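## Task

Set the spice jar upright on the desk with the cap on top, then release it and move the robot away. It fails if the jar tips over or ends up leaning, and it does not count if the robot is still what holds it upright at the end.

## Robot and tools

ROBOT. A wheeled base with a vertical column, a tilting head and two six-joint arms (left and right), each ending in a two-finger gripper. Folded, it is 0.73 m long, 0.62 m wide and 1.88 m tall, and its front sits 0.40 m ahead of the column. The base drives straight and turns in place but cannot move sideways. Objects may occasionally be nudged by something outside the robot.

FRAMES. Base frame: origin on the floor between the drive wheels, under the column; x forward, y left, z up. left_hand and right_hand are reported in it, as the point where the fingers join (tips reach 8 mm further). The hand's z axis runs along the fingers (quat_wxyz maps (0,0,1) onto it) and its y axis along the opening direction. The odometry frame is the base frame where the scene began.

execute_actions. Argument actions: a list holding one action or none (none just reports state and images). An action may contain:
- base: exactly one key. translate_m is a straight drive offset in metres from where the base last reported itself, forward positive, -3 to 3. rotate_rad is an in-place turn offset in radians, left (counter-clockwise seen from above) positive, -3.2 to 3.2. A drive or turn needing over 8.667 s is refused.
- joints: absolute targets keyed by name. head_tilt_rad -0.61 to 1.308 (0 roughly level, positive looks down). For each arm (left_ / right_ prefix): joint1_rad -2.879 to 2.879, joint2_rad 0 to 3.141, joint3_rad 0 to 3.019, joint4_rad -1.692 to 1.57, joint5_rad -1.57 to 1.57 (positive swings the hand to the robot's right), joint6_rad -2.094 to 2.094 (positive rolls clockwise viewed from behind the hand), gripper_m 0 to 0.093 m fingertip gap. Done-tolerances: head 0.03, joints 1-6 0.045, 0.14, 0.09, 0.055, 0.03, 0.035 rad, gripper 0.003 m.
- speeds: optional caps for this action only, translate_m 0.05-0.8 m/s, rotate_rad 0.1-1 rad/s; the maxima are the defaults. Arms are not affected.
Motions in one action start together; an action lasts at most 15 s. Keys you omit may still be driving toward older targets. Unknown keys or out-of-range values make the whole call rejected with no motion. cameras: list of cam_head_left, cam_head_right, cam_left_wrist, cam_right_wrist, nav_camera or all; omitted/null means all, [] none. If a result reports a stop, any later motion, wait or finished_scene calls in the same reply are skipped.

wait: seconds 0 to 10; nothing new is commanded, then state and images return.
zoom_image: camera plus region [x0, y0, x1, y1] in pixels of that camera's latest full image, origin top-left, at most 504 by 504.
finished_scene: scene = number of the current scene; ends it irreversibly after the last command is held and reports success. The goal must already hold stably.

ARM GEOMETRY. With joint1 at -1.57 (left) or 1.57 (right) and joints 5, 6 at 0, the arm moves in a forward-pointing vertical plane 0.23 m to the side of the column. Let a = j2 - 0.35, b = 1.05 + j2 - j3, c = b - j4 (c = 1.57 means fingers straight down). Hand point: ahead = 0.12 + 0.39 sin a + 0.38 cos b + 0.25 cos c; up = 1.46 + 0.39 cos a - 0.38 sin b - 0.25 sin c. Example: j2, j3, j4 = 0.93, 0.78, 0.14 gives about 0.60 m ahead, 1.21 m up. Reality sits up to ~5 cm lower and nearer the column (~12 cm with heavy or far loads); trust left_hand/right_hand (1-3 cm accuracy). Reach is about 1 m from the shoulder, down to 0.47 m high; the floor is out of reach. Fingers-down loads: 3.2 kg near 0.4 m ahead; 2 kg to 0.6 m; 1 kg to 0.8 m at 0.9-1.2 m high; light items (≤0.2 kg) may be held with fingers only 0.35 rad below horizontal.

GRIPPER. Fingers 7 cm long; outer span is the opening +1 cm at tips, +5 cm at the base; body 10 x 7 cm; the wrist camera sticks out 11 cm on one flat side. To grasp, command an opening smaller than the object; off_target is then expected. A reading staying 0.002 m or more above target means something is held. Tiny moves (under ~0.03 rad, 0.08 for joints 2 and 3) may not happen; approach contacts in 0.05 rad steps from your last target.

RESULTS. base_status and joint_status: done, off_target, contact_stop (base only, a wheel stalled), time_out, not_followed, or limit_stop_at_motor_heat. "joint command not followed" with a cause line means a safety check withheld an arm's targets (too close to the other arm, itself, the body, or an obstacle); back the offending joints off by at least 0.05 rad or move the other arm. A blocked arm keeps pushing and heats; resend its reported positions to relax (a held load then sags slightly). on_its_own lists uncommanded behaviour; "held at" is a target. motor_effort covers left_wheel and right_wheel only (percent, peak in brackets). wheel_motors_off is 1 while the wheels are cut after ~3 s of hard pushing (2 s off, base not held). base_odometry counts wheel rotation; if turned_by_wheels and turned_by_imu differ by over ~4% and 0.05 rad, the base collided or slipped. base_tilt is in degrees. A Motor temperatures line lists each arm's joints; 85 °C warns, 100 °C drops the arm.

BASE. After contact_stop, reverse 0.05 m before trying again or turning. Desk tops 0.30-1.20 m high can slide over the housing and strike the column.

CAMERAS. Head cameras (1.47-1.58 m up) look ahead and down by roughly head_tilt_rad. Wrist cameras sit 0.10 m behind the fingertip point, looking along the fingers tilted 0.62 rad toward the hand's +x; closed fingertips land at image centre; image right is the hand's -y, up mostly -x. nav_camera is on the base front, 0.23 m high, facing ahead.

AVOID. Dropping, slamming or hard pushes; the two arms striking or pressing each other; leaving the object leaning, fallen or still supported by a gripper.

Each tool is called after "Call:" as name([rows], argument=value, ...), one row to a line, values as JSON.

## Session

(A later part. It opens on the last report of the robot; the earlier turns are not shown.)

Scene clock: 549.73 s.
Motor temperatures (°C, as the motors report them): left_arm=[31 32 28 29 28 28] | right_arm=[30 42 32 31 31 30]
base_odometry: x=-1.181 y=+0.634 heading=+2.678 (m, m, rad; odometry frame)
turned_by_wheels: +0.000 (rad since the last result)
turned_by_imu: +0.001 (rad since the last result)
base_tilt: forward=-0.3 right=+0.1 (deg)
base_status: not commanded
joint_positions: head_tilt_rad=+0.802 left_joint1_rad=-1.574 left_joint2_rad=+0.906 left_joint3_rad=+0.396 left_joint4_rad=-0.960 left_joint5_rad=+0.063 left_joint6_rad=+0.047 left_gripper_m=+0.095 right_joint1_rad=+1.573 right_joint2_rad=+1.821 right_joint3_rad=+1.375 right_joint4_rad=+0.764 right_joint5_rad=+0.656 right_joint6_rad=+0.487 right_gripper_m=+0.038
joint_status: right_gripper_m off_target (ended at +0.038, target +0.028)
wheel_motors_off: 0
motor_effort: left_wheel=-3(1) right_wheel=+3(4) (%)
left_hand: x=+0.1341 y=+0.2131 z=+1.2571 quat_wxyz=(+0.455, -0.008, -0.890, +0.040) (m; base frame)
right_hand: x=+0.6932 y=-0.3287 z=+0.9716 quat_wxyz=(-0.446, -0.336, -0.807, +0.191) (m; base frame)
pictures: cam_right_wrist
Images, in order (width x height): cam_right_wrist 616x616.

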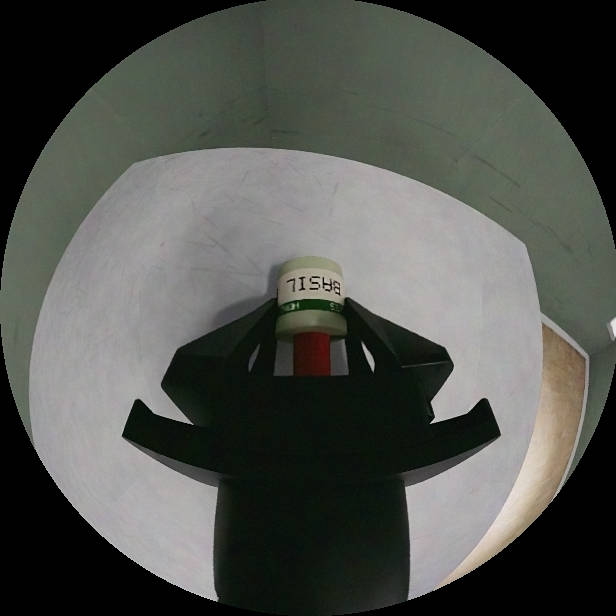

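Call:
execute_actions([
  {"joints": {"right_joint2_rad": 1.48}},
], cameras=["cam_right_wrist"])

Scene clock: 646.93 s.
Motor temperatures (°C, as the motors report them): left_arm=[31 32 28 29 28 28] | right_arm=[30 44 32 31 31 30]
base_odometry: x=-1.181 y=+0.634 heading=+2.678 (m, m, rad; odometry frame)
turned_by_wheels: +0.000 (rad since the last result)
turned_by_imu: +0.001 (rad since the last result)
base_tilt: forward=-0.4 right=+0.2 (deg)
base_status: not commanded
joint_positions: head_tilt_rad=+0.802 left_joint1_rad=-1.574 left_joint2_rad=+0.906 left_joint3_rad=+0.396 left_joint4_rad=-0.960 left_joint5_rad=+0.063 left_joint6_rad=+0.047 left_gripper_m=+0.095 right_joint1_rad=+1.573 right_joint2_rad=+1.488 right_joint3_rad=+1.377 right_joint4_rad=+0.773 right_joint5_rad=+0.656 right_joint6_rad=+0.487 right_gripper_m=+0.038
joint_status: all done
wheel_motors_off: 0
motor_effort: left_wheel=-3(2) right_wheel=+4(4) (%)
left_hand: x=+0.1341 y=+0.2131 z=+1.2571 quat_wxyz=(+0.455, -0.008, -0.890, +0.040) (m; base frame)
right_hand: x=+0.8221 y=-0.3289 z=+1.1872 quat_wxyz=(-0.577, -0.364, -0.719, +0.131) (m; base frame)
pictures: cam_right_wrist
Images, in order (width x height): cam_right_wrist 616x616.

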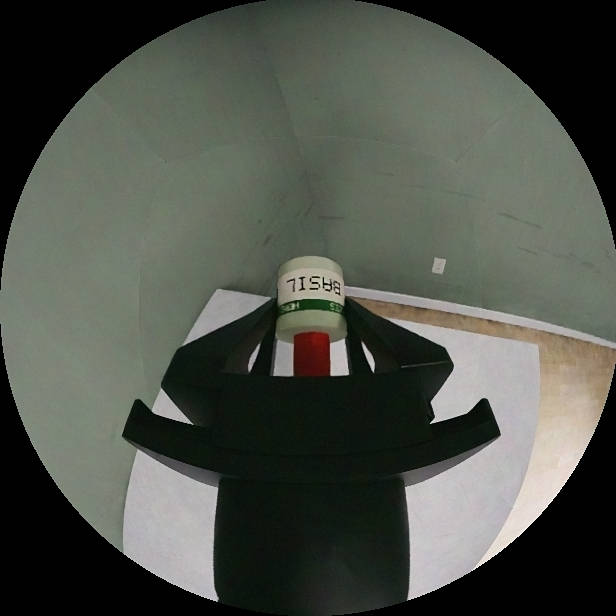

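Call:
execute_actions([
  {"joints": {"right_joint3_rad": 1.62, "right_joint4_rad": -0.985, "right_joint5_rad": 0.0, "right_joint6_rad": 0.0}},
], cameras=["cam_right_wrist", "cam_head_right", "cam_head_left"])

Scene clock: 655.93 s.
Motor temperatures (°C, as the motors report them): left_arm=[31 32 28 29 28 28] | right_arm=[30 45 33 31 31 30]
base_odometry: x=-1.181 y=+0.634 heading=+2.678 (m, m, rad; odometry frame)
turned_by_wheels: +0.000 (rad since the last result)
turned_by_imu: +0.001 (rad since the last result)
base_tilt: forward=-0.3 right=+0.1 (deg)
base_status: not commanded
joint_positions: head_tilt_rad=+0.802 left_joint1_rad=-1.574 left_joint2_rad=+0.906 left_joint3_rad=+0.396 left_joint4_rad=-0.960 left_joint5_rad=+0.063 left_joint6_rad=+0.047 left_gripper_m=+0.095 right_joint1_rad=+1.573 right_joint2_rad=+1.475 right_joint3_rad=+1.604 right_joint4_rad=-0.978 right_joint5_rad=+0.003 right_joint6_rad=+0.007 right_gripper_m=+0.038
joint_status: all done
wheel_motors_off: 0
motor_effort: left_wheel=-1(1) right_wheel=+3(5) (%)
left_hand: x=+0.1341 y=+0.2131 z=+1.2571 quat_wxyz=(+0.455, -0.008, -0.890, +0.040) (m; base frame)
right_hand: x=+0.6250 y=-0.2247 z=+1.0843 quat_wxyz=(+0.162, -0.002, -0.987, +0.001) (m; base frame)
pictures: cam_head_left, cam_head_right, cam_right_wrist
Images, in order (width x height): cam_head_left 896x504, cam_head_right 896x504, cam_right_wrist 616x616.

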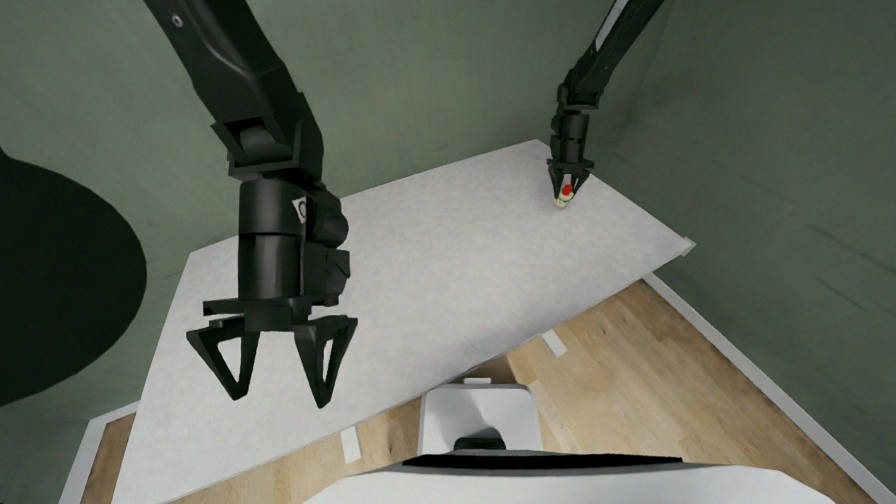

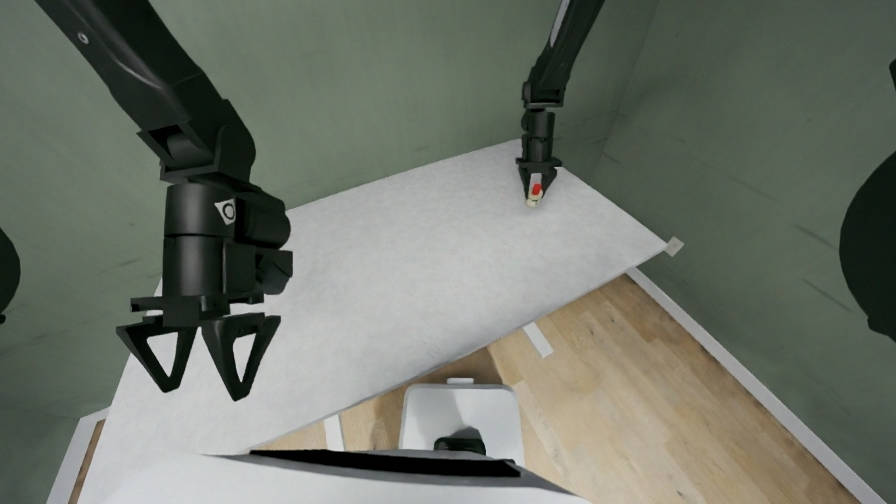

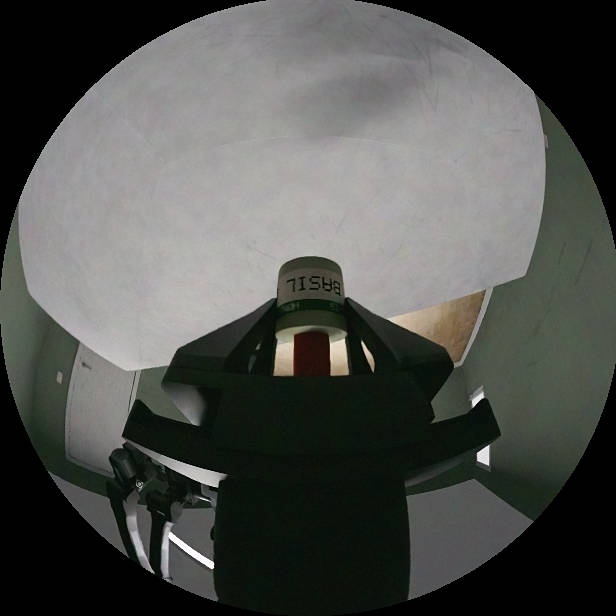

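Call:
execute_actions([
  {"joints": {"right_joint2_rad": 1.695}},
], cameras=["cam_right_wrist", "cam_head_right", "cam_head_left"])

Scene clock: 677.73 s.
Motor temperatures (°C, as the motors report them): left_arm=[31 32 28 29 28 28] | right_arm=[30 45 34 31 31 30]
base_odometry: x=-1.181 y=+0.634 heading=+2.678 (m, m, rad; odometry frame)
turned_by_wheels: +0.000 (rad since the last result)
turned_by_imu: +0.001 (rad since the last result)
base_tilt: forward=-0.3 right=+0.1 (deg)
base_status: not commanded
joint_positions: head_tilt_rad=+0.802 left_joint1_rad=-1.574 left_joint2_rad=+0.906 left_joint3_rad=+0.396 left_joint4_rad=-0.960 left_joint5_rad=+0.063 left_joint6_rad=+0.047 left_gripper_m=+0.095 right_joint1_rad=+1.573 right_joint2_rad=+1.710 right_joint3_rad=+1.609 right_joint4_rad=-0.994 right_joint5_rad=+0.003 right_joint6_rad=+0.006 right_gripper_m=+0.038
joint_status: all done
wheel_motors_off: 0
motor_effort: left_wheel=-1(3) right_wheel=+4(6) (%)
left_hand: x=+0.1341 y=+0.2131 z=+1.2571 quat_wxyz=(+0.455, -0.008, -0.890, +0.040) (m; base frame)
right_hand: x=+0.5243 y=-0.2246 z=+0.9803 quat_wxyz=(+0.282, -0.002, -0.960, +0.002) (m; base frame)
pictures: cam_head_left, cam_head_right, cam_right_wrist
Images, in order (width x height): cam_head_left 896x504, cam_head_right 896x504, cam_right_wrist 616x616.

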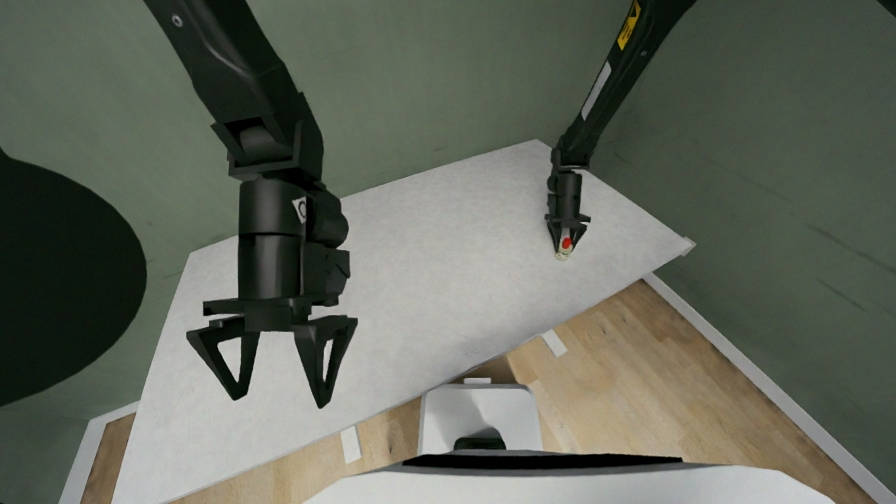

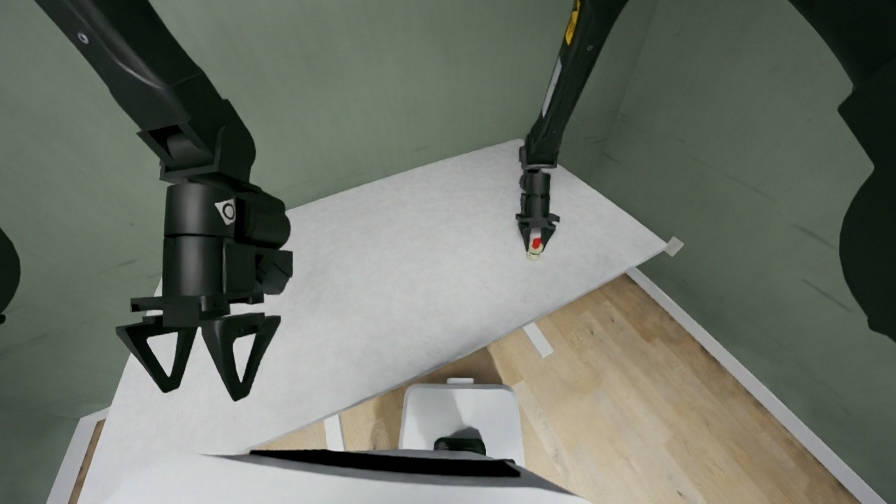

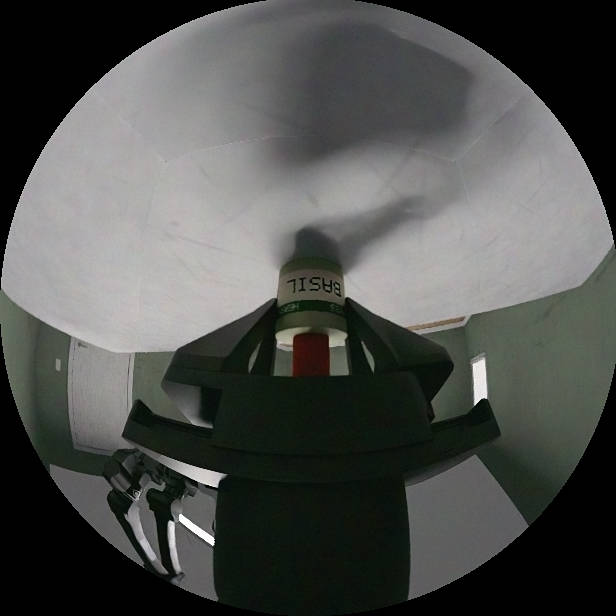

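Call:
zoom_image(camera="cam_head_left", region=[520, 190, 620, 290])

Call:
zoom_image(camera="cam_right_wrist", region=[230, 200, 400, 370])

Region (520, 190, 620, 290) of cam_head_left's 896x504 image, scaled by 5.040, with more detail than that image has.

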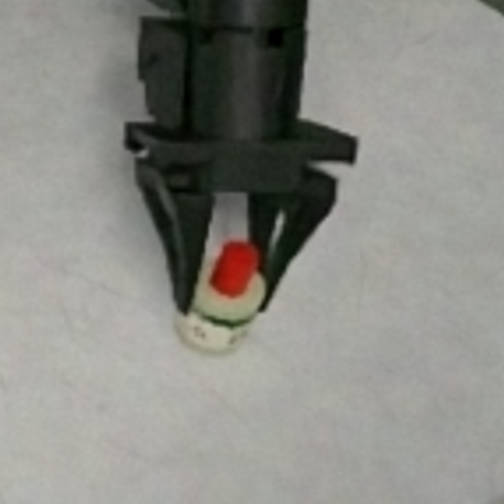

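Region (230, 200, 400, 370) of cam_right_wrist's 616x616 image, scaled by 2.965, with more detail than that image has.

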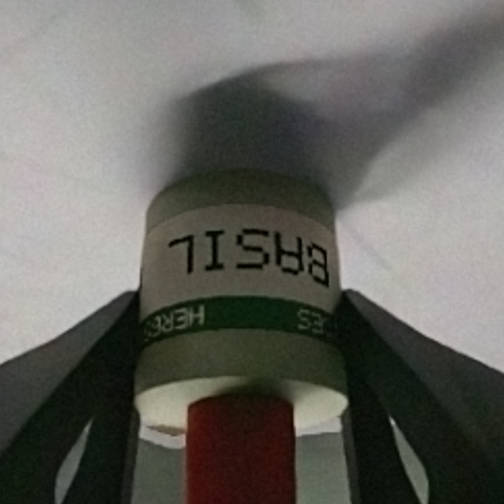

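Call:
execute_actions([
  {"joints": {"right_gripper_m": 0.093, "right_joint4_rad": -0.994}},
], cameras=["cam_right_wrist", "cam_head_left"])

Scene clock: 725.03 s.
Motor temperatures (°C, as the motors report them): left_arm=[31 32 28 29 28 28] | right_arm=[30 46 33 31 31 30]
base_odometry: x=-1.181 y=+0.634 heading=+2.678 (m, m, rad; odometry frame)
turned_by_wheels: +0.000 (rad since the last result)
turned_by_imu: +0.001 (rad since the last result)
base_tilt: forward=-0.3 right=+0.1 (deg)
base_status: not commanded
joint_positions: head_tilt_rad=+0.802 left_joint1_rad=-1.574 left_joint2_rad=+0.906 left_joint3_rad=+0.396 left_joint4_rad=-0.960 left_joint5_rad=+0.063 left_joint6_rad=+0.047 left_gripper_m=+0.095 right_joint1_rad=+1.573 right_joint2_rad=+1.710 right_joint3_rad=+1.609 right_joint4_rad=-0.994 right_joint5_rad=+0.003 right_joint6_rad=+0.006 right_gripper_m=+0.093
joint_status: all done
wheel_motors_off: 0
motor_effort: left_wheel=-4(2) right_wheel=+5(5) (%)
left_hand: x=+0.1341 y=+0.2131 z=+1.2571 quat_wxyz=(+0.455, -0.008, -0.890, +0.040) (m; base frame)
right_hand: x=+0.5243 y=-0.2246 z=+0.9803 quat_wxyz=(+0.282, -0.002, -0.960, +0.002) (m; base frame)
pictures: cam_head_left, cam_right_wrist
Images, in order (width x height): cam_head_left 896x504, cam_right_wrist 616x616.

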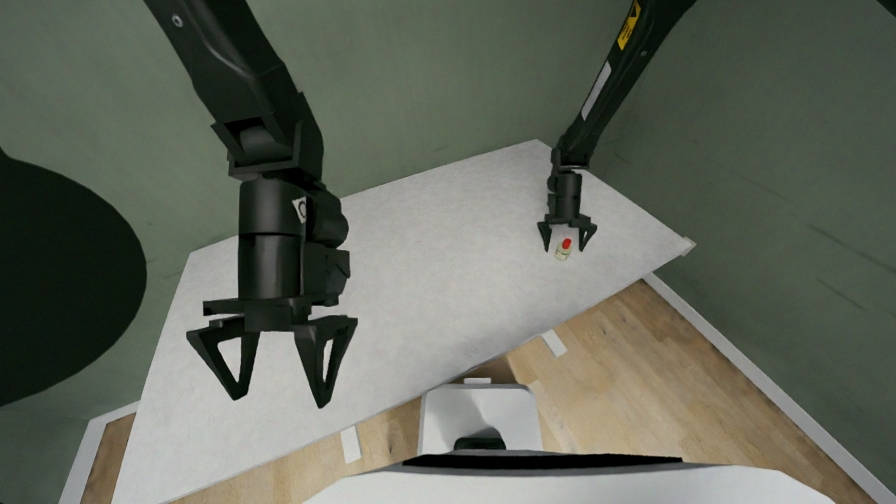

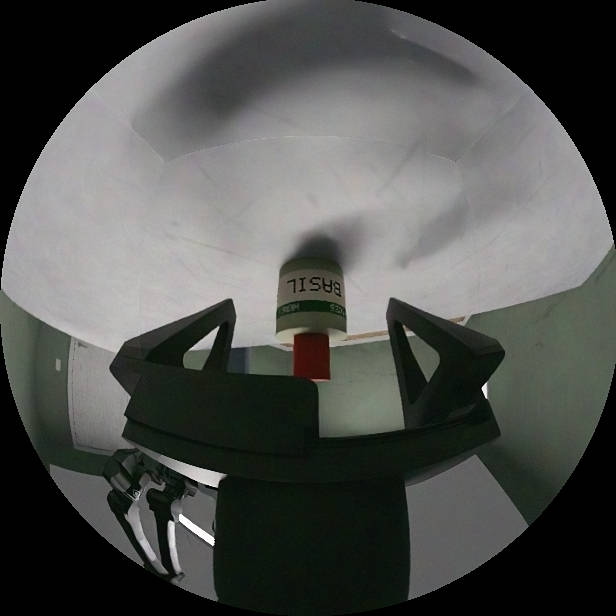

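Call:
execute_actions([
  {"joints": {"right_joint2_rad": 1.4, "right_joint3_rad": 1.75}},
], cameras=["cam_right_wrist", "cam_head_left"])

Scene clock: 748.33 s.
Motor temperatures (°C, as the motors report them): left_arm=[31 32 28 29 28 28] | right_arm=[30 46 33 31 31 30]
base_odometry: x=-1.181 y=+0.634 heading=+2.678 (m, m, rad; odometry frame)
turned_by_wheels: +0.000 (rad since the last result)
turned_by_imu: +0.001 (rad since the last result)
base_tilt: forward=-0.4 right=+0.2 (deg)
base_status: not commanded
joint_positions: head_tilt_rad=+0.802 left_joint1_rad=-1.574 left_joint2_rad=+0.906 left_joint3_rad=+0.396 left_joint4_rad=-0.960 left_joint5_rad=+0.063 left_joint6_rad=+0.047 left_gripper_m=+0.095 right_joint1_rad=+1.573 right_joint2_rad=+1.409 right_joint3_rad=+1.748 right_joint4_rad=-0.994 right_joint5_rad=+0.003 right_joint6_rad=+0.006 right_gripper_m=+0.093
joint_status: all done
wheel_motors_off: 0
motor_effort: left_wheel=-2(3) right_wheel=+4(5) (%)
left_hand: x=+0.1341 y=+0.2131 z=+1.2571 quat_wxyz=(+0.455, -0.008, -0.890, +0.040) (m; base frame)
right_hand: x=+0.7179 y=-0.2247 z=+1.1511 quat_wxyz=(+0.066, -0.002, -0.998, +0.001) (m; base frame)
pictures: cam_head_left, cam_right_wrist
Images, in order (width x height): cam_head_left 896x504, cam_right_wrist 616x616.

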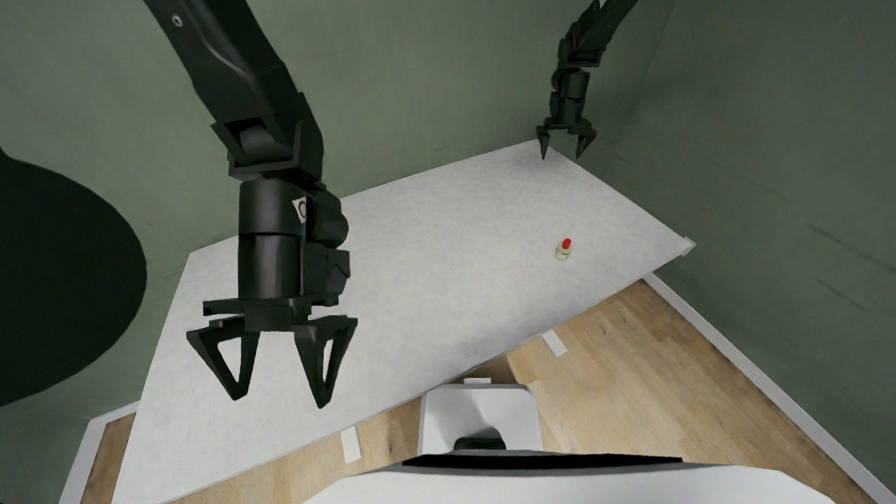

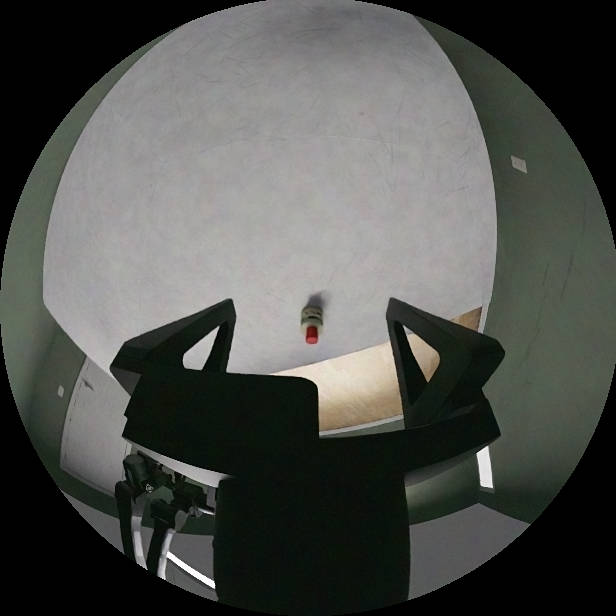

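Call:
zoom_image(camera="cam_head_left", region=[520, 210, 610, 290])

Region (520, 210, 610, 290) of cam_head_left's 896x504 image, scaled by 5.600, with more detail than that image has.

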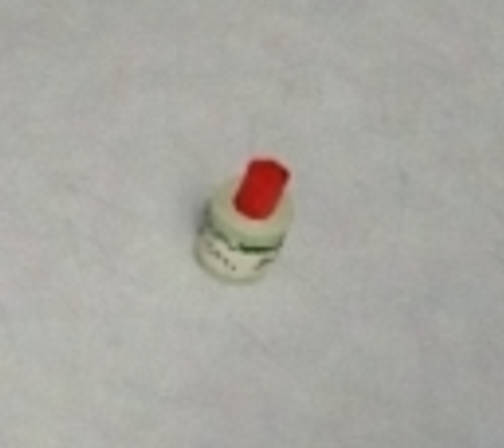

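Call:
execute_actions([
  {"joints": {"right_joint2_rad": 1.0}},
], cameras=["cam_right_wrist", "cam_head_left"])

Scene clock: 776.00 s.
Motor temperatures (°C, as the motors report them): left_arm=[31 32 28 29 28 28] | right_arm=[30 48 35 31 31 30]
base_odometry: x=-1.181 y=+0.634 heading=+2.678 (m, m, rad; odometry frame)
turned_by_wheels: +0.000 (rad since the last result)
turned_by_imu: +0.001 (rad since the last result)
base_tilt: forward=-0.2 right=+0.3 (deg)
base_status: not commanded
joint_positions: head_tilt_rad=+0.802 left_joint1_rad=-1.574 left_joint2_rad=+0.906 left_joint3_rad=+0.396 left_joint4_rad=-0.960 left_joint5_rad=+0.063 left_joint6_rad=+0.047 left_gripper_m=+0.095 right_joint1_rad=+1.573 right_joint2_rad=+1.013 right_joint3_rad=+1.742 right_joint4_rad=-0.994 right_joint5_rad=+0.003 right_joint6_rad=+0.006 right_gripper_m=+0.093
joint_status: all done
wheel_motors_off: 0
motor_effort: left_wheel=-3(5) right_wheel=+5(5) (%)
left_hand: x=+0.1341 y=+0.2131 z=+1.2571 quat_wxyz=(+0.455, -0.008, -0.890, +0.040) (m; base frame)
right_hand: x=+0.7874 y=-0.2251 z=+1.4009 quat_wxyz=(-0.129, -0.003, -0.992, +0.000) (m; base frame)
pictures: cam_head_left, cam_right_wrist
Images, in order (width x height): cam_head_left 896x504, cam_right_wrist 616x616.

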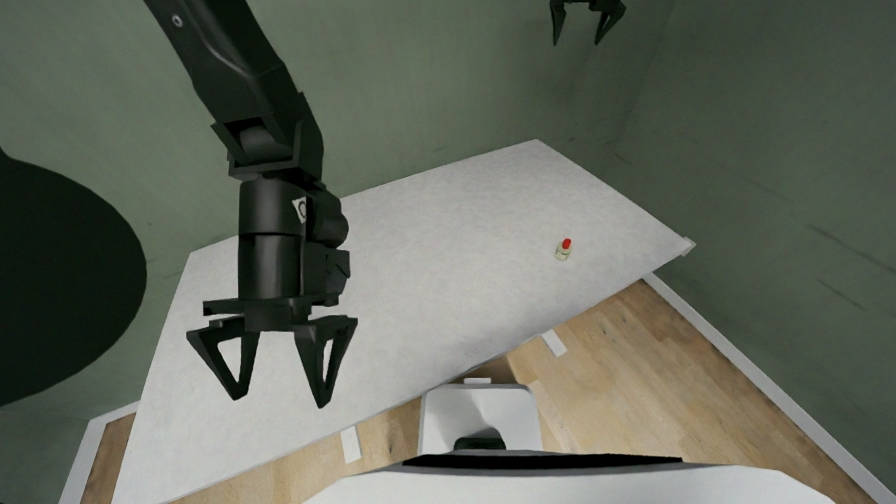

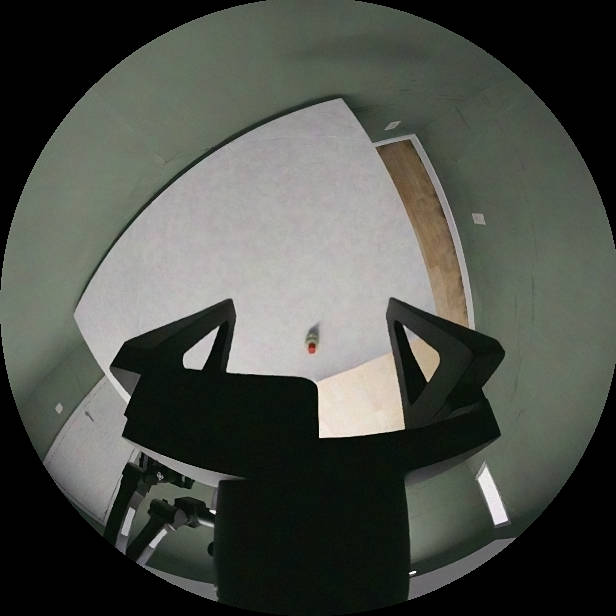

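The jar is standing cap-up on the desk and the arm is well clear. Finishing the scene.

Call:
finished_scene(scene=2)

The scene is finished: the task was done.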